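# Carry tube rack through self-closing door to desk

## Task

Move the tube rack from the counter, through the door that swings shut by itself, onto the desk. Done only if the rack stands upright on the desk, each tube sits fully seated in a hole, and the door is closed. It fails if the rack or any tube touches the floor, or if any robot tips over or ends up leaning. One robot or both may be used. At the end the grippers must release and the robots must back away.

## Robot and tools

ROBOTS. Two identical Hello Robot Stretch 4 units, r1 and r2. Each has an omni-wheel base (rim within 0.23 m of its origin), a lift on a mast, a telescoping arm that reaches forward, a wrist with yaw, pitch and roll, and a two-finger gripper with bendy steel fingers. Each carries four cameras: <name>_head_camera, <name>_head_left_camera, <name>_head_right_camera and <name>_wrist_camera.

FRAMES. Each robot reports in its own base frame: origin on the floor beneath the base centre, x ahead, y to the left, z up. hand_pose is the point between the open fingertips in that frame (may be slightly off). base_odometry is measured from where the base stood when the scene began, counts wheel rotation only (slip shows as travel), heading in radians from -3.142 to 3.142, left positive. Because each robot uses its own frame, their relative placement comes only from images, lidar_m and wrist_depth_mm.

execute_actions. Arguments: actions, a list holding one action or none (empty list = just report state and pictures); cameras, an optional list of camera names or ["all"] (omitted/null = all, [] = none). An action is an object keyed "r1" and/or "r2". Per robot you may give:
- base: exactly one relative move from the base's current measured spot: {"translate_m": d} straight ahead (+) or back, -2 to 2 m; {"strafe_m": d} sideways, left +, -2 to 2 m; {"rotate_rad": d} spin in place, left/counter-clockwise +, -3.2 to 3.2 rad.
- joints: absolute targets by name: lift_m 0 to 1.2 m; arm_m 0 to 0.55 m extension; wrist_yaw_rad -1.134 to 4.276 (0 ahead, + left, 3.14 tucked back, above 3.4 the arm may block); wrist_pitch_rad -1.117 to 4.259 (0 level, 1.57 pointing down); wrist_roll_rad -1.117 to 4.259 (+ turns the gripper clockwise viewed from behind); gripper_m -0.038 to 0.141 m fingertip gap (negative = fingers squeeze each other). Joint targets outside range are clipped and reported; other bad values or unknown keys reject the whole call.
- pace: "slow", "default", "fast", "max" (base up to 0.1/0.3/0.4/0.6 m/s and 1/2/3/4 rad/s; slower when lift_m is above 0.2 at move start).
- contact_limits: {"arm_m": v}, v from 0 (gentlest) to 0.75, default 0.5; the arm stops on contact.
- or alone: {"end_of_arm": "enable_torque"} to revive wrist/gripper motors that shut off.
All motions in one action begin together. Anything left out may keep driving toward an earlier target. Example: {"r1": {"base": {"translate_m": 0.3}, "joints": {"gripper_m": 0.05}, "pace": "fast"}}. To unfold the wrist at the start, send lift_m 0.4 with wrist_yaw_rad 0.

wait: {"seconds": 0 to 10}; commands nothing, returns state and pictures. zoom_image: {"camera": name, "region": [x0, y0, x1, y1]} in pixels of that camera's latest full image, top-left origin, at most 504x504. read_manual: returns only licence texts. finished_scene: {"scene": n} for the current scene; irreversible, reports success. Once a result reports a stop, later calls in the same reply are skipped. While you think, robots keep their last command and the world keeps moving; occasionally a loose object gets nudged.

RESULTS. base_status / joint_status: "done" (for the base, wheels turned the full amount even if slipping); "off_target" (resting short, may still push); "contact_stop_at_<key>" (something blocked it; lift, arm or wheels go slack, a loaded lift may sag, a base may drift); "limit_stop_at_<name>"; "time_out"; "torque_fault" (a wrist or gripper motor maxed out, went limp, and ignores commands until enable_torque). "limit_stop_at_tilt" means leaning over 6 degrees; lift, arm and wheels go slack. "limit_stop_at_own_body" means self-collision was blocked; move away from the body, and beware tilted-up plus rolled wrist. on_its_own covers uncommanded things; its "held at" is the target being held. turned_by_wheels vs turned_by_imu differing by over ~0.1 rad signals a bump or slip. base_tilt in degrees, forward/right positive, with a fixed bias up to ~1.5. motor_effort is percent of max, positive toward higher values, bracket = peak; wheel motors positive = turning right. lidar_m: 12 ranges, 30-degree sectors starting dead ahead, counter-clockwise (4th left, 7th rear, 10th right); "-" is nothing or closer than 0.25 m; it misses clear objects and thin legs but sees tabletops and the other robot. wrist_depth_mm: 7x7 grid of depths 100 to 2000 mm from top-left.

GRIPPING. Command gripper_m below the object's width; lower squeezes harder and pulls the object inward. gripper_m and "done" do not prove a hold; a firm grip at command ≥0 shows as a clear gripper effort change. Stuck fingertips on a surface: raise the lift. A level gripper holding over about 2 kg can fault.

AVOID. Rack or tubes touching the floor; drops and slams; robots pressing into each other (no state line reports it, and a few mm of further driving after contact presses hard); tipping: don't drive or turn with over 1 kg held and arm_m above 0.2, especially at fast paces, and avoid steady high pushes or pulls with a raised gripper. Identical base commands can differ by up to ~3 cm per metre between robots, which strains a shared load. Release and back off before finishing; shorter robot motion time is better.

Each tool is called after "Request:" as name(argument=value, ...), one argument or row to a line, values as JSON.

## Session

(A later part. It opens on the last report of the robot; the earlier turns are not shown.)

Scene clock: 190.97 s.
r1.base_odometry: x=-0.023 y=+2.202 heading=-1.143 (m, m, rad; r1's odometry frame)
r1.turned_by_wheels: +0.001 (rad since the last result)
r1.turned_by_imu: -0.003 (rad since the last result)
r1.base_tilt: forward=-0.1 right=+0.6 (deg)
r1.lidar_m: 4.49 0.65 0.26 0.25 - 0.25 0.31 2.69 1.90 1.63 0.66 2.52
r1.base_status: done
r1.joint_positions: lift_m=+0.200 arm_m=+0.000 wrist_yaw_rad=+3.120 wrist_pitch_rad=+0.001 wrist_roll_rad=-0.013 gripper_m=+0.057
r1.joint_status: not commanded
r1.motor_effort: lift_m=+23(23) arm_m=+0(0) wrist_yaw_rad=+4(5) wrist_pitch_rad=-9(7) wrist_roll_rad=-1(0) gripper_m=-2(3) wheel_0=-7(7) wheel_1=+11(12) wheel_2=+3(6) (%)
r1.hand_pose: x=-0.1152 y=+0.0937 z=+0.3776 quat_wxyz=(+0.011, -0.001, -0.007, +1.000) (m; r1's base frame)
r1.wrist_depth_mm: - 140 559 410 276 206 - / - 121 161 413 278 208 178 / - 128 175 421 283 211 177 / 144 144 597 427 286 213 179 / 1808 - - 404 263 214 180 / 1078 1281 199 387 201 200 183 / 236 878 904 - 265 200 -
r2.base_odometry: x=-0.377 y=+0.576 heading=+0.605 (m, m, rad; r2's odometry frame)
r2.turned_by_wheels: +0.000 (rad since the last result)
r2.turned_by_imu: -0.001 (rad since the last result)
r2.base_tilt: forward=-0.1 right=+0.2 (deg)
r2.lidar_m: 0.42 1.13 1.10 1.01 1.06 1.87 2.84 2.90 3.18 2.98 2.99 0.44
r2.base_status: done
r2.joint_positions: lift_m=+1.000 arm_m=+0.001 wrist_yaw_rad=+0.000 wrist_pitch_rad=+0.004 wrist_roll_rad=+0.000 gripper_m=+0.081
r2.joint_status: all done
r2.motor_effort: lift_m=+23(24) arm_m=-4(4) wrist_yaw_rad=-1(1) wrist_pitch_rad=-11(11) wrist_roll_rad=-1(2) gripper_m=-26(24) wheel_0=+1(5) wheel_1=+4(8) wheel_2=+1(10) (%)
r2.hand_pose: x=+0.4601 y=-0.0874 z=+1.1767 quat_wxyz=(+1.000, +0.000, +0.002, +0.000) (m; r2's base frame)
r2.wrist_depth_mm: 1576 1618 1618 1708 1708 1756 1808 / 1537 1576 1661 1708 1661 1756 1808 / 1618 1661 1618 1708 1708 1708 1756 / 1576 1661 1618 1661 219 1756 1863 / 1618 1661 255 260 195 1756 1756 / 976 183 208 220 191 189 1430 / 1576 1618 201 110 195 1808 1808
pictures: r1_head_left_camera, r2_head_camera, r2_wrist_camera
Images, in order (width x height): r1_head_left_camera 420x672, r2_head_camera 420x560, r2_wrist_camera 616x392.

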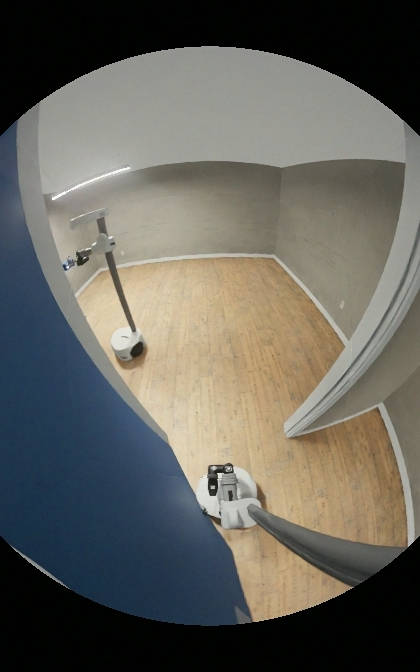

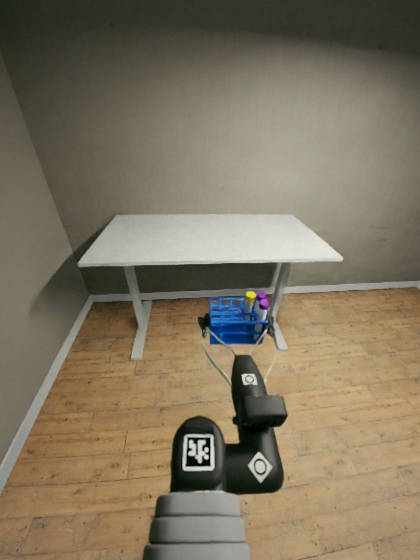

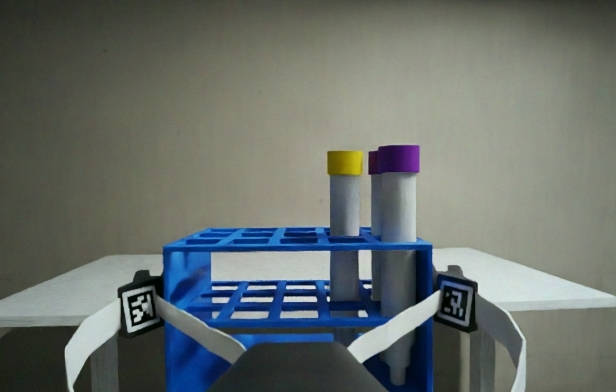

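Request:
execute_actions(
  actions=[
    {"r2":{"base":{"translate_m":0.45}},"r1":{"base":{"translate_m":0.45},"pace":"slow"}},
  ],
  cameras=["r2_head_camera","r2_wrist_camera","r1_head_left_camera"],
)

Scene clock: 198.43 s.
r1.base_odometry: x=+0.164 y=+1.792 heading=-1.142 (m, m, rad; r1's odometry frame)
r1.turned_by_wheels: +0.001 (rad since the last result)
r1.turned_by_imu: +0.068 (rad since the last result)
r1.base_tilt: forward=+0.0 right=+0.8 (deg)
r1.lidar_m: 4.06 1.74 1.66 0.29 0.25 - 0.25 0.25 1.87 0.49 1.87 2.68
r1.base_status: done
r1.joint_positions: lift_m=+0.200 arm_m=+0.000 wrist_yaw_rad=+3.120 wrist_pitch_rad=+0.001 wrist_roll_rad=-0.013 gripper_m=+0.057
r1.joint_status: not commanded
r1.motor_effort: lift_m=+24(23) arm_m=+0(0) wrist_yaw_rad=+4(6) wrist_pitch_rad=-10(8) wrist_roll_rad=+0(1) gripper_m=-3(2) wheel_0=-12(12) wheel_1=+11(19) wheel_2=+18(20) (%)
r1.hand_pose: x=-0.1152 y=+0.0937 z=+0.3776 quat_wxyz=(+0.011, -0.001, -0.007, +1.000) (m; r1's base frame)
r1.wrist_depth_mm: - 140 315 293 263 236 220 / - 121 161 294 265 238 222 / - 128 174 298 266 240 224 / 143 143 322 301 268 242 226 / 449 402 345 297 262 243 227 / 455 410 200 297 200 239 228 / 236 415 357 - 266 239 230
r2.base_odometry: x=-0.007 y=+0.832 heading=+0.606 (m, m, rad; r2's odometry frame)
r2.turned_by_wheels: +0.000 (rad since the last result)
r2.turned_by_imu: +0.001 (rad since the last result)
r2.base_tilt: forward=+0.0 right=+0.3 (deg)
r2.lidar_m: 0.44 0.66 0.88 1.06 1.08 1.41 3.24 3.39 3.14 2.94 0.99 0.45
r2.base_status: done
r2.joint_positions: lift_m=+1.000 arm_m=+0.001 wrist_yaw_rad=+0.000 wrist_pitch_rad=+0.004 wrist_roll_rad=+0.000 gripper_m=+0.081
r2.joint_status: not commanded
r2.motor_effort: lift_m=+23(23) arm_m=-4(4) wrist_yaw_rad=-2(0) wrist_pitch_rad=-12(11) wrist_roll_rad=-1(1) gripper_m=-26(24) wheel_0=+1(6) wheel_1=+2(7) wheel_2=+1(11) (%)
r2.hand_pose: x=+0.4601 y=-0.0874 z=+1.1767 quat_wxyz=(+1.000, +0.000, +0.002, +0.000) (m; r2's base frame)
r2.wrist_depth_mm: 1160 1160 1182 1205 1255 1255 1336 / 1160 1160 1205 1229 1255 1255 1308 / 1160 1182 1205 1229 1255 1308 1308 / 1160 1182 1229 1229 224 1308 1336 / 1205 1182 254 262 194 1281 1308 / 878 183 207 220 192 188 878 / 580 580 201 110 195 569 603
pictures: r1_head_left_camera, r2_head_camera, r2_wrist_camera
Images, in order (width x height): r1_head_left_camera 420x672, r2_head_camera 420x560, r2_wrist_camera 616x392.

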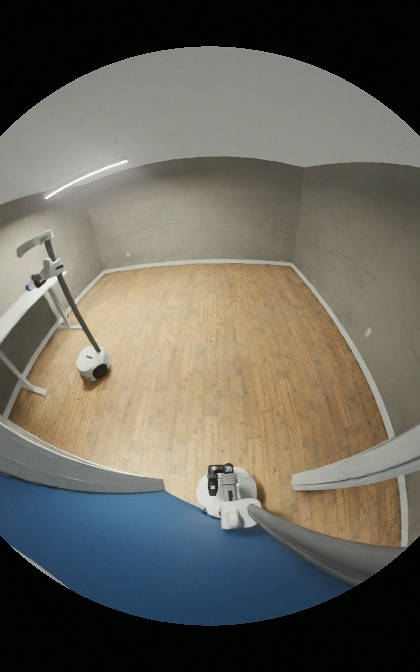

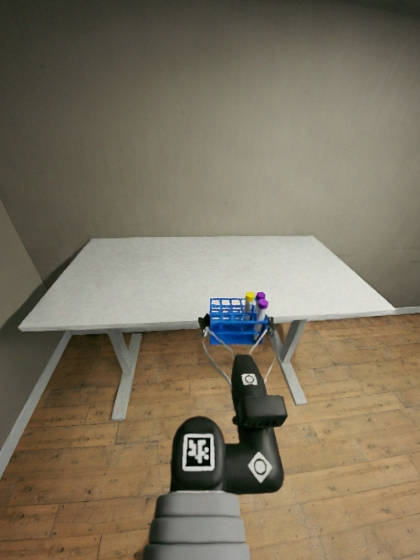

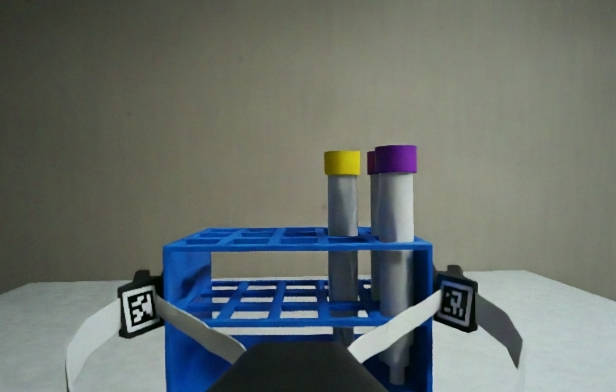

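Request:
execute_actions(
  actions=[
    {"r2":{"joints":{"arm_m":0.4},"pace":"slow"},"r1":{"base":{"translate_m":0.6},"pace":"slow"}},
  ],
  cameras=["r2_head_camera","r1_head_left_camera"],
)

Request:
execute_actions(
  actions=[
    {"r2":{"joints":{"lift_m":0.92},"pace":"slow"},"r1":{"base":{"translate_m":0.3},"pace":"slow"}},
  ],
  cameras=["r2_head_camera","r1_head_left_camera"],
)

Scene clock: 207.87 s.
r1.base_odometry: x=+0.413 y=+1.246 heading=-1.141 (m, m, rad; r1's odometry frame)
r1.turned_by_wheels: +0.000 (rad since the last result)
r1.turned_by_imu: +0.013 (rad since the last result)
r1.base_tilt: forward=-0.2 right=+0.7 (deg)
r1.lidar_m: 3.46 3.68 1.33 1.63 0.66 0.59 0.58 0.62 0.78 1.82 1.92 2.78
r1.base_status: done
r1.joint_positions: lift_m=+0.200 arm_m=+0.000 wrist_yaw_rad=+3.120 wrist_pitch_rad=+0.001 wrist_roll_rad=-0.013 gripper_m=+0.057
r1.joint_status: not commanded
r1.motor_effort: lift_m=+23(24) arm_m=+0(0) wrist_yaw_rad=+4(4) wrist_pitch_rad=-8(6) wrist_roll_rad=+0(1) gripper_m=-5(4) wheel_0=+3(11) wheel_1=+3(11) wheel_2=-3(18) (%)
r1.hand_pose: x=-0.1152 y=+0.0937 z=+0.3776 quat_wxyz=(+0.011, -0.001, -0.007, +1.000) (m; r1's base frame)
r1.wrist_depth_mm: - 140 715 699 691 676 585 / - 121 161 707 699 691 597 / - 128 174 715 707 683 591 / 144 144 741 715 699 691 597 / 759 741 741 723 715 699 591 / 759 750 200 732 201 707 615 / 236 759 759 - 715 699 615
r2.base_odometry: x=-0.007 y=+0.832 heading=+0.606 (m, m, rad; r2's odometry frame)
r2.turned_by_wheels: +0.000 (rad since the last result)
r2.turned_by_imu: +0.004 (rad since the last result)
r2.base_tilt: forward=-0.3 right=+0.2 (deg)
r2.lidar_m: 0.62 0.65 0.86 1.05 1.09 1.32 1.34 3.37 3.13 2.92 1.01 0.72
r2.base_status: not commanded
r2.joint_positions: lift_m=+1.000 arm_m=+0.399 wrist_yaw_rad=+0.000 wrist_pitch_rad=+0.004 wrist_roll_rad=+0.000 gripper_m=+0.081
r2.joint_status: all done
r2.motor_effort: lift_m=+23(23) arm_m=+4(4) wrist_yaw_rad=-1(2) wrist_pitch_rad=-10(11) wrist_roll_rad=-1(1) gripper_m=-23(23) wheel_0=+1(1) wheel_1=+2(2) wheel_2=+1(1) (%)
r2.hand_pose: x=+0.8587 y=-0.0874 z=+1.1767 quat_wxyz=(+1.000, +0.000, +0.002, +0.000) (m; r2's base frame)
r2.wrist_depth_mm: 778 788 798 831 831 866 878 / 788 809 820 831 854 866 891 / 788 809 820 842 854 866 891 / 788 809 809 842 222 878 891 / 788 798 256 262 195 878 904 / 798 182 206 220 191 187 904 / 564 574 200 110 195 564 591
pictures: r1_head_left_camera, r2_head_camera
Images, in order (width x height): r1_head_left_camera 420x672, r2_head_camera 420x560.

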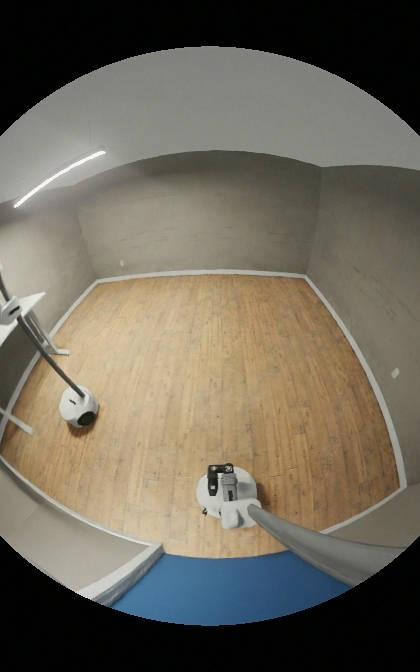

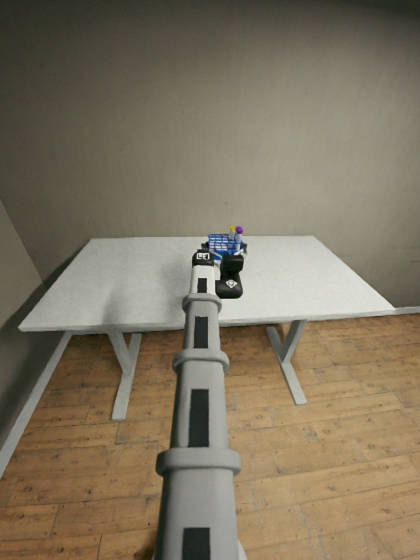

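Scene clock: 212.13 s.
r1.base_odometry: x=+0.538 y=+0.974 heading=-1.141 (m, m, rad; r1's odometry frame)
r1.turned_by_wheels: +0.000 (rad since the last result)
r1.turned_by_imu: -0.002 (rad since the last result)
r1.base_tilt: forward=-0.2 right=+0.6 (deg)
r1.lidar_m: 3.15 3.35 1.24 1.22 1.10 0.90 0.88 0.93 1.24 1.83 1.93 2.81
r1.base_status: done
r1.joint_positions: lift_m=+0.200 arm_m=+0.000 wrist_yaw_rad=+3.120 wrist_pitch_rad=+0.001 wrist_roll_rad=-0.013 gripper_m=+0.057
r1.joint_status: not commanded
r1.motor_effort: lift_m=+23(23) arm_m=+0(0) wrist_yaw_rad=+4(5) wrist_pitch_rad=-7(9) wrist_roll_rad=+1(0) gripper_m=-4(5) wheel_0=+1(6) wheel_1=+2(7) wheel_2=-3(9) (%)
r1.hand_pose: x=-0.1152 y=+0.0937 z=+0.3776 quat_wxyz=(+0.011, -0.001, -0.007, +1.000) (m; r1's base frame)
r1.wrist_depth_mm: - 140 1008 991 976 866 878 / - 121 161 1008 976 891 878 / - 128 174 1008 1008 891 878 / 144 144 1042 1008 991 904 904 / 976 1042 1042 1025 991 904 891 / 991 1060 199 1025 200 904 891 / 236 878 931 - 931 831 854
r2.base_odometry: x=-0.007 y=+0.832 heading=+0.606 (m, m, rad; r2's odometry frame)
r2.turned_by_wheels: +0.000 (rad since the last result)
r2.turned_by_imu: +0.002 (rad since the last result)
r2.base_tilt: forward=-0.3 right=+0.3 (deg)
r2.lidar_m: 0.64 0.65 0.86 1.04 1.07 1.40 1.23 3.36 3.16 2.93 1.02 0.70
r2.base_status: not commanded
r2.joint_positions: lift_m=+0.920 arm_m=+0.399 wrist_yaw_rad=+0.000 wrist_pitch_rad=+0.004 wrist_roll_rad=+0.000 gripper_m=+0.081
r2.joint_status: all done
r2.motor_effort: lift_m=+13(21) arm_m=+4(4) wrist_yaw_rad=-2(2) wrist_pitch_rad=-11(11) wrist_roll_rad=-1(2) gripper_m=-27(26) wheel_0=+1(1) wheel_1=+2(2) wheel_2=+1(1) (%)
r2.hand_pose: x=+0.8587 y=-0.0874 z=+1.0975 quat_wxyz=(+1.000, +0.000, +0.002, +0.000) (m; r2's base frame)
r2.wrist_depth_mm: 778 798 820 820 831 866 878 / 788 809 798 820 842 854 891 / 788 809 820 842 842 866 891 / 798 798 820 842 223 891 891 / 809 809 256 260 195 891 878 / 647 183 208 220 192 187 615 / 410 410 201 110 195 402 421
pictures: r1_head_left_camera, r2_head_camera
Images, in order (width x height): r1_head_left_camera 420x672, r2_head_camera 420x560.

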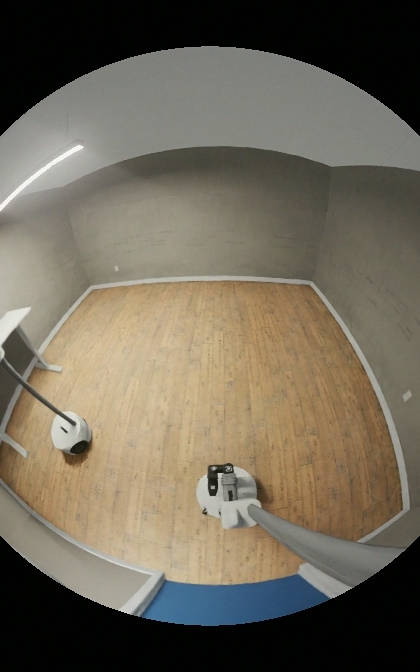

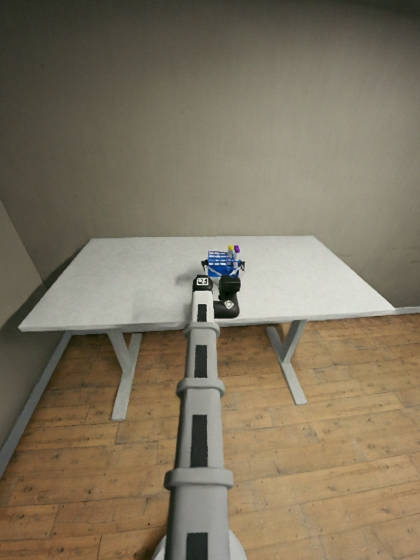

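Request:
execute_actions(
  actions=[
    {"r2":{"joints":{"lift_m":0.845},"pace":"slow"}},
  ],
  cameras=["r2_wrist_camera"],
)

Scene clock: 214.60 s.
r1.base_odometry: x=+0.538 y=+0.974 heading=-1.141 (m, m, rad; r1's odometry frame)
r1.turned_by_wheels: +0.000 (rad since the last result)
r1.turned_by_imu: -0.001 (rad since the last result)
r1.base_tilt: forward=-0.1 right=+0.6 (deg)
r1.lidar_m: 3.17 3.36 1.25 1.23 1.09 0.90 0.88 0.95 1.25 1.83 1.95 2.80
r1.base_status: not commanded
r1.joint_positions: lift_m=+0.200 arm_m=+0.000 wrist_yaw_rad=+3.120 wrist_pitch_rad=+0.001 wrist_roll_rad=-0.013 gripper_m=+0.057
r1.joint_status: not commanded
r1.motor_effort: lift_m=+23(23) arm_m=+0(0) wrist_yaw_rad=+2(3) wrist_pitch_rad=-8(9) wrist_roll_rad=-1(1) gripper_m=-4(1) wheel_0=+2(2) wheel_1=+2(3) wheel_2=-3(3) (%)
r1.hand_pose: x=-0.1152 y=+0.0937 z=+0.3776 quat_wxyz=(+0.011, -0.001, -0.007, +1.000) (m; r1's base frame)
r1.wrist_depth_mm: - 140 991 976 991 878 866 / - 121 161 991 991 904 878 / - 128 174 1008 991 891 891 / 144 144 1025 1008 1008 878 891 / 991 1060 1060 1025 976 917 878 / 991 1078 200 1025 200 904 891 / 236 866 931 - 904 820 854
r2.base_odometry: x=-0.007 y=+0.832 heading=+0.606 (m, m, rad; r2's odometry frame)
r2.turned_by_wheels: +0.000 (rad since the last result)
r2.turned_by_imu: +0.001 (rad since the last result)
r2.base_tilt: forward=-0.2 right=+0.3 (deg)
r2.lidar_m: 0.66 0.67 0.86 1.06 1.09 1.41 1.22 3.35 3.14 2.94 1.01 0.68
r2.base_status: not commanded
r2.joint_positions: lift_m=+0.845 arm_m=+0.399 wrist_yaw_rad=+0.000 wrist_pitch_rad=+0.004 wrist_roll_rad=+0.000 gripper_m=+0.081
r2.joint_status: all done
r2.motor_effort: lift_m=+13(13) arm_m=+4(4) wrist_yaw_rad=-3(0) wrist_pitch_rad=-11(11) wrist_roll_rad=-1(1) gripper_m=-24(27) wheel_0=+1(1) wheel_1=+2(2) wheel_2=+1(1) (%)
r2.hand_pose: x=+0.8587 y=-0.0874 z=+1.0225 quat_wxyz=(+1.000, +0.000, +0.002, +0.000) (m; r2's base frame)
r2.wrist_depth_mm: 788 798 820 831 854 866 878 / 788 798 820 831 854 878 891 / 788 809 820 831 842 866 891 / 788 809 831 842 223 878 891 / 741 732 256 260 194 707 699 / 397 183 207 220 191 188 384 / 256 256 201 110 194 252 266
pictures: r2_wrist_camera
Images, in order (width x height): r2_wrist_camera 616x392.

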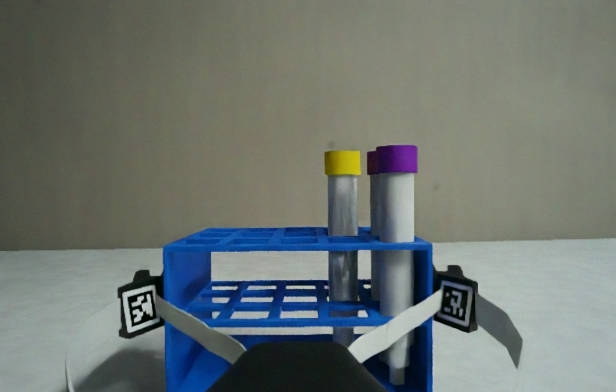

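Request:
execute_actions(
  actions=[
    {"r2":{"joints":{"lift_m":0.832},"pace":"slow"}},
  ],
  cameras=[],
)

Request:
execute_actions(
  actions=[
    {"r2":{"joints":{"lift_m":0.826},"pace":"slow"}},
  ],
  cameras=[],
)

Scene clock: 219.20 s.
r1.base_odometry: x=+0.538 y=+0.974 heading=-1.141 (m, m, rad; r1's odometry frame)
r1.turned_by_wheels: +0.000 (rad since the last result)
r1.turned_by_imu: -0.002 (rad since the last result)
r1.base_tilt: forward=-0.1 right=+0.7 (deg)
r1.lidar_m: 3.15 3.35 1.23 1.25 1.08 0.91 0.88 0.95 1.25 1.83 1.97 2.84
r1.base_status: not commanded
r1.joint_positions: lift_m=+0.200 arm_m=+0.000 wrist_yaw_rad=+3.120 wrist_pitch_rad=+0.001 wrist_roll_rad=-0.013 gripper_m=+0.057
r1.joint_status: not commanded
r1.motor_effort: lift_m=+23(23) arm_m=+0(0) wrist_yaw_rad=+3(4) wrist_pitch_rad=-7(7) wrist_roll_rad=+0(1) gripper_m=-3(4) wheel_0=+2(2) wheel_1=+2(2) wheel_2=-2(2) (%)
r1.hand_pose: x=-0.1152 y=+0.0937 z=+0.3776 quat_wxyz=(+0.011, -0.001, -0.007, +1.000) (m; r1's base frame)
r1.wrist_depth_mm: - 140 1008 991 976 904 878 / - 121 161 1008 976 891 878 / - 128 175 1008 991 878 891 / 144 144 1042 1025 991 931 891 / 991 1078 1025 1025 1025 917 904 / 991 1060 200 1008 200 904 891 / 236 878 917 - 917 820 842
r2.base_odometry: x=-0.007 y=+0.832 heading=+0.606 (m, m, rad; r2's odometry frame)
r2.turned_by_wheels: +0.000 (rad since the last result)
r2.turned_by_imu: +0.001 (rad since the last result)
r2.base_tilt: forward=-0.1 right=+0.3 (deg)
r2.lidar_m: 0.65 0.66 0.87 1.05 1.09 1.41 1.24 3.39 3.14 2.93 1.02 0.69
r2.base_status: not commanded
r2.joint_positions: lift_m=+0.832 arm_m=+0.399 wrist_yaw_rad=+0.000 wrist_pitch_rad=+0.004 wrist_roll_rad=+0.000 gripper_m=+0.081
r2.joint_status: all done
r2.motor_effort: lift_m=+13(12) arm_m=+4(4) wrist_yaw_rad=-1(1) wrist_pitch_rad=-11(10) wrist_roll_rad=-2(1) gripper_m=-25(23) wheel_0=+1(1) wheel_1=+2(2) wheel_2=+1(1) (%)
r2.hand_pose: x=+0.8587 y=-0.0874 z=+1.0095 quat_wxyz=(+1.000, +0.000, +0.002, +0.000) (m; r2's base frame)
r2.wrist_depth_mm: 788 798 809 842 831 854 878 / 778 798 820 842 842 878 878 / 788 798 809 842 866 866 891 / 798 809 820 842 222 878 904 / 661 661 255 262 195 627 627 / 362 182 207 220 191 187 345 / 230 230 202 110 194 227 239
pictures: none
No camera images: the call's "cameras" was empty. Leave "cameras" out to get every camera's image.

Scene clock: 219.83 s.
r1.base_odometry: x=+0.538 y=+0.974 heading=-1.141 (m, m, rad; r1's odometry frame)
r1.turned_by_wheels: +0.000 (rad since the last result)
r1.turned_by_imu: +0.000 (rad since the last result)
r1.base_tilt: forward=-0.1 right=+0.6 (deg)
r1.lidar_m: 3.16 3.34 1.24 1.24 1.07 0.89 0.89 0.95 1.25 1.83 1.96 2.82
r1.base_status: not commanded
r1.joint_positions: lift_m=+0.200 arm_m=+0.000 wrist_yaw_rad=+3.120 wrist_pitch_rad=+0.001 wrist_roll_rad=-0.013 gripper_m=+0.057
r1.joint_status: not commanded
r1.motor_effort: lift_m=+23(23) arm_m=+0(0) wrist_yaw_rad=+6(4) wrist_pitch_rad=-8(9) wrist_roll_rad=+1(0) gripper_m=-2(3) wheel_0=+2(2) wheel_1=+2(2) wheel_2=-2(2) (%)
r1.hand_pose: x=-0.1152 y=+0.0937 z=+0.3776 quat_wxyz=(+0.011, -0.001, -0.007, +1.000) (m; r1's base frame)
r1.wrist_depth_mm: - 140 1008 991 976 878 854 / - 121 160 1008 991 904 878 / - 128 174 991 991 904 878 / 144 143 1042 991 991 904 878 / 976 1060 1042 1025 1008 904 891 / 976 1060 199 1008 200 878 891 / 236 891 946 - 931 831 854
r2.base_odometry: x=-0.007 y=+0.832 heading=+0.606 (m, m, rad; r2's odometry frame)
r2.turned_by_wheels: +0.000 (rad since the last result)
r2.turned_by_imu: +0.000 (rad since the last result)
r2.base_tilt: forward=-0.2 right=+0.2 (deg)
r2.lidar_m: 0.64 0.66 0.86 1.05 1.08 1.38 1.26 3.34 3.14 2.94 1.02 0.67
r2.base_status: not commanded
r2.joint_positions: lift_m=+0.826 arm_m=+0.399 wrist_yaw_rad=+0.000 wrist_pitch_rad=+0.004 wrist_roll_rad=+0.000 gripper_m=+0.081
r2.joint_status: all done
r2.motor_effort: lift_m=+13(13) arm_m=+4(4) wrist_yaw_rad=+0(1) wrist_pitch_rad=-11(11) wrist_roll_rad=-1(1) gripper_m=-24(25) wheel_0=+1(1) wheel_1=+2(2) wheel_2=+1(0) (%)
r2.hand_pose: x=+0.8587 y=-0.0874 z=+1.0035 quat_wxyz=(+1.000, +0.000, +0.002, +0.000) (m; r2's base frame)
r2.wrist_depth_mm: 788 809 820 820 854 866 878 / 778 798 820 831 866 878 878 / 788 809 820 820 842 878 891 / 798 820 831 831 224 891 891 / 627 627 255 262 195 603 591 / 340 183 208 220 192 187 327 / 218 217 202 110 195 215 227
pictures: none
No camera images: the call's "cameras" was empty. Leave "cameras" out to get every camera's image.

Request:
execute_actions(
  actions=[
    {"r2":{"joints":{"lift_m":0.821},"pace":"slow"}},
  ],
  cameras=[],
)

Scene clock: 221.27 s.
r1.base_odometry: x=+0.538 y=+0.974 heading=-1.141 (m, m, rad; r1's odometry frame)
r1.turned_by_wheels: +0.000 (rad since the last result)
r1.turned_by_imu: -0.001 (rad since the last result)
r1.base_tilt: forward=-0.1 right=+0.7 (deg)
r1.lidar_m: 3.16 3.35 1.22 1.23 1.07 0.91 0.87 0.94 1.24 1.82 1.94 2.79
r1.base_status: not commanded
r1.joint_positions: lift_m=+0.200 arm_m=+0.000 wrist_yaw_rad=+3.120 wrist_pitch_rad=+0.001 wrist_roll_rad=-0.013 gripper_m=+0.057
r1.joint_status: not commanded
r1.motor_effort: lift_m=+23(23) arm_m=+0(0) wrist_yaw_rad=+6(4) wrist_pitch_rad=-7(8) wrist_roll_rad=-1(0) gripper_m=-4(5) wheel_0=+2(2) wheel_1=+2(2) wheel_2=-2(2) (%)
r1.hand_pose: x=-0.1152 y=+0.0937 z=+0.3776 quat_wxyz=(+0.011, -0.001, -0.007, +1.000) (m; r1's base frame)
r1.wrist_depth_mm: - 140 1008 991 991 866 866 / - 121 161 976 976 878 891 / - 128 174 1008 991 891 891 / 144 144 1042 1042 1008 904 878 / 991 1078 1042 1025 991 917 878 / 1008 1078 200 1025 201 904 904 / 236 866 931 - 904 820 842
r2.base_odometry: x=-0.007 y=+0.832 heading=+0.606 (m, m, rad; r2's odometry frame)
r2.turned_by_wheels: +0.000 (rad since the last result)
r2.turned_by_imu: +0.001 (rad since the last result)
r2.base_tilt: forward=-0.3 right=+0.5 (deg)
r2.lidar_m: 0.64 0.67 0.85 1.06 1.08 1.39 1.24 3.36 3.15 2.93 1.04 0.69
r2.base_status: not commanded
r2.joint_positions: lift_m=+0.822 arm_m=+0.399 wrist_yaw_rad=+0.000 wrist_pitch_rad=+0.001 wrist_roll_rad=+0.000 gripper_m=+0.081
r2.joint_status: all done
r2.motor_effort: lift_m=+11(13) arm_m=+4(4) wrist_yaw_rad=+1(4) wrist_pitch_rad=-3(11) wrist_roll_rad=-2(1) gripper_m=-28(26) wheel_0=+1(1) wheel_1=+2(2) wheel_2=+1(1) (%)
r2.hand_pose: x=+0.8587 y=-0.0874 z=+0.9994 quat_wxyz=(+1.000, +0.000, +0.001, +0.000) (m; r2's base frame)
r2.wrist_depth_mm: 778 809 809 831 866 854 878 / 788 809 820 842 842 878 866 / 778 798 820 854 854 866 891 / 809 809 831 831 224 878 878 / 634 627 254 260 195 603 591 / 334 183 208 219 193 187 324 / 215 215 201 110 195 213 223
pictures: none
No camera images: the call's "cameras" was empty. Leave "cameras" out to get every camera's image.

Landed.

Request:
execute_actions(
  actions=[
    {"r2":{"joints":{"lift_m":0.825,"gripper_m":0.141},"pace":"slow"}},
  ],
  cameras=["r2_wrist_camera"],
)

Request:
execute_actions(
  actions=[
    {"r2":{"joints":{"arm_m":0.0},"pace":"slow"}},
  ],
  cameras=[],
)

Request:
execute_actions(
  actions=[
    {"r2":{"base":{"translate_m":-0.3}}},
  ],
  cameras=["r2_wrist_camera","r2_head_camera","r1_wrist_camera","r2_head_left_camera"],
)

Scene clock: 226.13 s.
r1.base_odometry: x=+0.538 y=+0.974 heading=-1.141 (m, m, rad; r1's odometry frame)
r1.turned_by_wheels: +0.000 (rad since the last result)
r1.turned_by_imu: -0.002 (rad since the last result)
r1.base_tilt: forward=-0.2 right=+0.7 (deg)
r1.lidar_m: 3.17 3.36 1.25 1.24 1.10 0.89 0.88 0.94 1.26 1.83 1.95 2.82
r1.base_status: not commanded
r1.joint_positions: lift_m=+0.200 arm_m=+0.000 wrist_yaw_rad=+3.120 wrist_pitch_rad=+0.001 wrist_roll_rad=-0.013 gripper_m=+0.057
r1.joint_status: not commanded
r1.motor_effort: lift_m=+23(23) arm_m=+0(0) wrist_yaw_rad=+3(2) wrist_pitch_rad=-8(8) wrist_roll_rad=+1(1) gripper_m=-2(5) wheel_0=+2(2) wheel_1=+2(2) wheel_2=-2(2) (%)
r1.hand_pose: x=-0.1152 y=+0.0937 z=+0.3776 quat_wxyz=(+0.011, -0.001, -0.007, +1.000) (m; r1's base frame)
r1.wrist_depth_mm: - 140 991 976 976 891 878 / - 121 161 991 1008 878 866 / - 128 174 1008 1008 891 878 / 144 144 1025 1025 991 904 878 / 976 1060 1042 1008 991 904 904 / 991 1042 200 1025 200 904 891 / 236 866 946 - 917 809 866
r2.base_odometry: x=-0.007 y=+0.832 heading=+0.606 (m, m, rad; r2's odometry frame)
r2.turned_by_wheels: +0.000 (rad since the last result)
r2.turned_by_imu: +0.002 (rad since the last result)
r2.base_tilt: forward=-0.3 right=+0.4 (deg)
r2.lidar_m: 0.64 0.64 0.87 1.05 1.08 1.39 1.24 3.36 3.11 2.93 0.99 0.70
r2.base_status: not commanded
r2.joint_positions: lift_m=+0.825 arm_m=+0.399 wrist_yaw_rad=+0.000 wrist_pitch_rad=+0.003 wrist_roll_rad=+0.000 gripper_m=+0.141
r2.joint_status: all done
r2.motor_effort: lift_m=+23(23) arm_m=+4(4) wrist_yaw_rad=-1(4) wrist_pitch_rad=-8(9) wrist_roll_rad=-1(2) gripper_m=-1(22) wheel_0=+1(1) wheel_1=+2(2) wheel_2=+1(1) (%)
r2.hand_pose: x=+0.8587 y=-0.0874 z=+1.0019 quat_wxyz=(+1.000, +0.000, +0.001, +0.000) (m; r2's base frame)
r2.wrist_depth_mm: 788 788 820 842 842 866 878 / 778 798 831 831 854 866 878 / 788 809 809 842 842 878 878 / 788 809 831 831 831 866 878 / 627 615 258 254 216 591 591 / 336 201 224 228 205 276 324 / 229 216 224 110 211 224 224
pictures: r2_wrist_camera
Images, in order (width x height): r2_wrist_camera 616x392.

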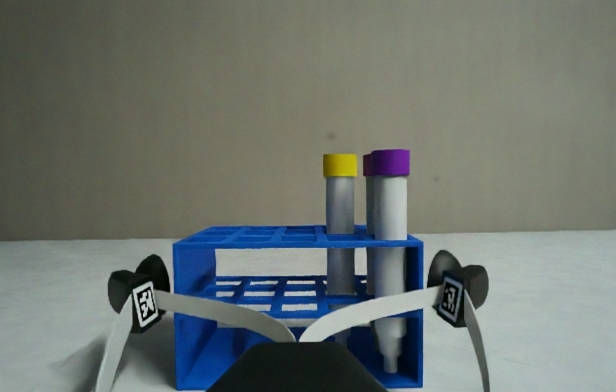

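Scene clock: 231.40 s.
r1.base_odometry: x=+0.538 y=+0.974 heading=-1.141 (m, m, rad; r1's odometry frame)
r1.turned_by_wheels: +0.000 (rad since the last result)
r1.turned_by_imu: -0.002 (rad since the last result)
r1.base_tilt: forward=-0.2 right=+0.7 (deg)
r1.lidar_m: 3.17 3.37 1.24 1.24 1.08 0.90 0.87 0.94 1.25 1.83 1.97 2.81
r1.base_status: not commanded
r1.joint_positions: lift_m=+0.200 arm_m=+0.000 wrist_yaw_rad=+3.120 wrist_pitch_rad=+0.001 wrist_roll_rad=-0.013 gripper_m=+0.057
r1.joint_status: not commanded
r1.motor_effort: lift_m=+23(23) arm_m=+0(0) wrist_yaw_rad=+4(5) wrist_pitch_rad=-7(9) wrist_roll_rad=+0(0) gripper_m=-3(3) wheel_0=+2(2) wheel_1=+2(2) wheel_2=-2(2) (%)
r1.hand_pose: x=-0.1152 y=+0.0937 z=+0.3776 quat_wxyz=(+0.011, -0.001, -0.007, +1.000) (m; r1's base frame)
r1.wrist_depth_mm: - 140 1008 991 991 891 854 / - 121 161 1008 991 891 878 / - 127 174 1025 991 891 866 / 144 144 1025 1008 991 891 891 / 976 1060 1060 1025 1008 904 904 / 976 1078 200 1042 200 917 891 / 236 878 946 - 917 820 842
r2.base_odometry: x=-0.007 y=+0.832 heading=+0.606 (m, m, rad; r2's odometry frame)
r2.turned_by_wheels: +0.000 (rad since the last result)
r2.turned_by_imu: +0.002 (rad since the last result)
r2.base_tilt: forward=-0.3 right=+0.3 (deg)
r2.lidar_m: 0.63 0.66 0.85 1.05 1.07 1.39 1.23 3.38 3.14 2.93 1.02 0.69
r2.base_status: not commanded
r2.joint_positions: lift_m=+0.825 arm_m=+0.001 wrist_yaw_rad=+0.000 wrist_pitch_rad=+0.003 wrist_roll_rad=+0.000 gripper_m=+0.141
r2.joint_status: all done
r2.motor_effort: lift_m=+23(23) arm_m=-4(3) wrist_yaw_rad=+0(3) wrist_pitch_rad=-8(9) wrist_roll_rad=-1(1) gripper_m=+1(1) wheel_0=+1(1) wheel_1=+2(2) wheel_2=+1(1) (%)
r2.hand_pose: x=+0.4601 y=-0.0874 z=+1.0020 quat_wxyz=(+1.000, +0.000, +0.001, +0.000) (m; r2's base frame)
r2.wrist_depth_mm: 1160 1160 1229 1255 1255 1281 1281 / 1160 1182 1229 1229 1255 1281 1281 / 1182 1160 1205 1205 1255 1281 1308 / 1160 1182 1205 1229 1255 1281 1308 / 640 640 634 603 621 615 603 / 424 200 430 439 439 452 854 / 1182 1182 1229 110 1281 1308 878
pictures: none
No camera images: the call's "cameras" was empty. Leave "cameras" out to get every camera's image.

Scene clock: 233.87 s.
r1.base_odometry: x=+0.538 y=+0.974 heading=-1.141 (m, m, rad; r1's odometry frame)
r1.turned_by_wheels: +0.000 (rad since the last result)
r1.turned_by_imu: -0.001 (rad since the last result)
r1.base_tilt: forward=-0.2 right=+0.7 (deg)
r1.lidar_m: 3.17 3.35 0.94 0.94 1.09 0.89 0.87 0.95 1.24 1.83 1.95 2.81
r1.base_status: not commanded
r1.joint_positions: lift_m=+0.200 arm_m=+0.000 wrist_yaw_rad=+3.120 wrist_pitch_rad=+0.001 wrist_roll_rad=-0.013 gripper_m=+0.057
r1.joint_status: not commanded
r1.motor_effort: lift_m=+23(23) arm_m=+0(0) wrist_yaw_rad=+5(4) wrist_pitch_rad=-8(8) wrist_roll_rad=+1(0) gripper_m=-4(1) wheel_0=+2(2) wheel_1=+2(2) wheel_2=-2(3) (%)
r1.hand_pose: x=-0.1152 y=+0.0937 z=+0.3776 quat_wxyz=(+0.011, -0.001, -0.007, +1.000) (m; r1's base frame)
r1.wrist_depth_mm: - 140 1008 1008 976 891 866 / - 121 161 1025 991 878 878 / - 128 175 991 991 891 854 / 144 144 1008 1008 1008 891 878 / 991 1078 1042 1025 991 904 904 / 960 1060 200 1008 200 904 891 / 236 878 946 - 917 831 854
r2.base_odometry: x=-0.253 y=+0.661 heading=+0.605 (m, m, rad; r2's odometry frame)
r2.turned_by_wheels: +0.000 (rad since the last result)
r2.turned_by_imu: +0.002 (rad since the last result)
r2.base_tilt: forward=-0.2 right=+0.4 (deg)
r2.lidar_m: 0.94 0.95 1.09 1.01 1.07 1.09 0.94 3.08 3.19 2.97 2.76 1.02
r2.base_status: done
r2.joint_positions: lift_m=+0.825 arm_m=+0.001 wrist_yaw_rad=+0.000 wrist_pitch_rad=+0.003 wrist_roll_rad=+0.000 gripper_m=+0.141
r2.joint_status: not commanded
r2.motor_effort: lift_m=+22(23) arm_m=-4(4) wrist_yaw_rad=-4(2) wrist_pitch_rad=-8(8) wrist_roll_rad=-1(2) gripper_m=+1(2) wheel_0=-1(2) wheel_1=-2(8) wheel_2=-1(8) (%)
r2.hand_pose: x=+0.4601 y=-0.0874 z=+1.0021 quat_wxyz=(+1.000, +0.000, +0.001, +0.000) (m; r2's base frame)
r2.wrist_depth_mm: 1430 1464 1537 1537 1576 1618 1576 / 1464 1464 1537 1537 1576 1576 1618 / 1430 1464 1499 1499 1576 1618 1618 / 1397 1430 1499 1537 1576 1576 1576 / 1008 778 946 931 931 917 1661 / 1430 201 1499 1537 1576 1118 1618 / 1499 1499 1537 110 1576 1618 1661
pictures: r1_wrist_camera, r2_head_camera, r2_head_left_camera, r2_wrist_camera
Images, in order (width x height): r1_wrist_camera 616x392, r2_head_camera 420x560, r2_head_left_camera 420x672, r2_wrist_camera 616x392.

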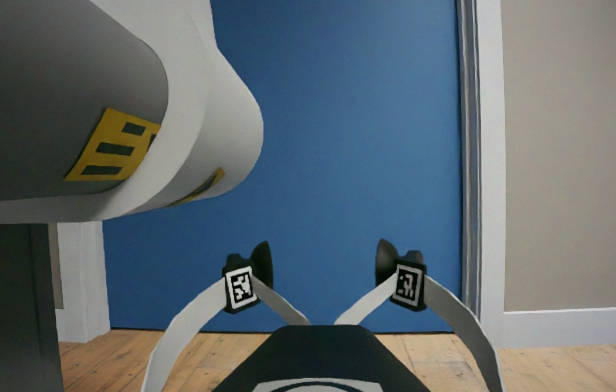

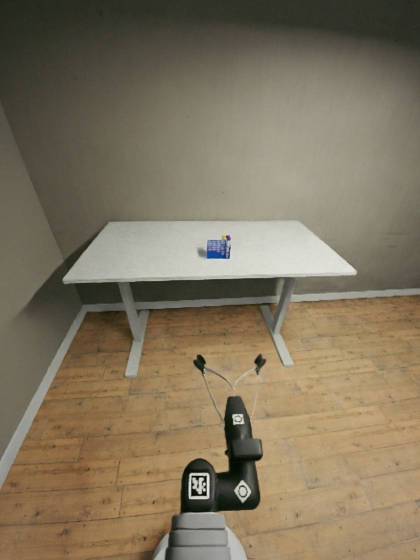

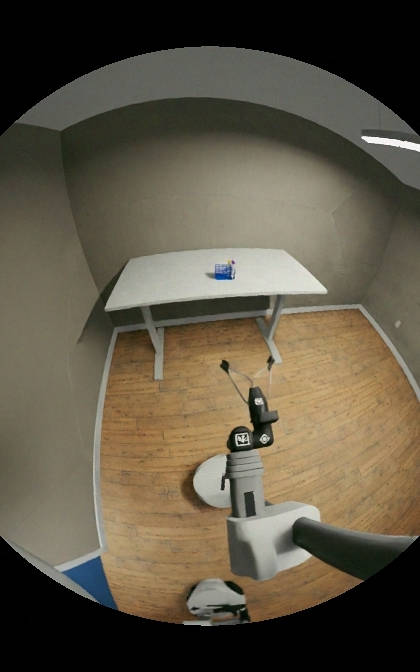

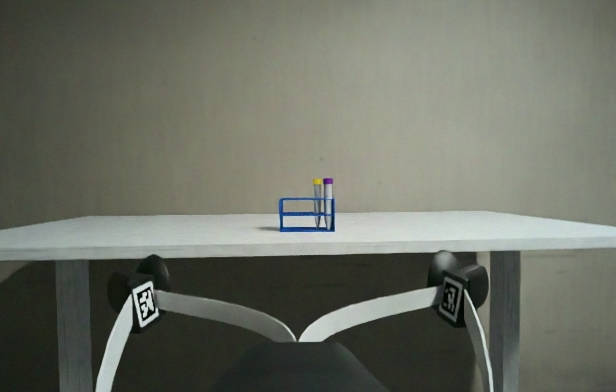

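Request:
zoom_image(
  camera="r2_wrist_camera",
  region=[260,160,360,245],
)

Region (260, 160, 360, 245) of r2_wrist_camera's 616x392 image, scaled by 5.040; it fills the top 428 rows of this view, and the rest is white.

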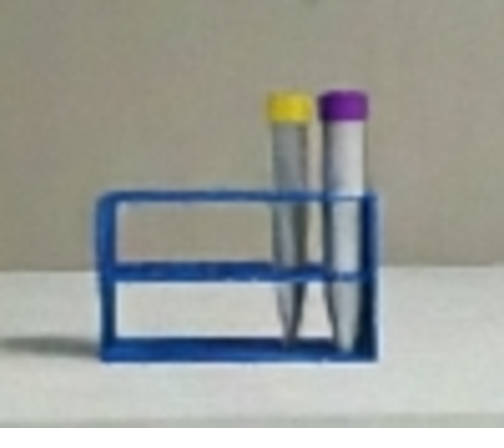

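Seated; door shut.

Request:
finished_scene(
  scene=2,
)

The scene is finished: the task was done.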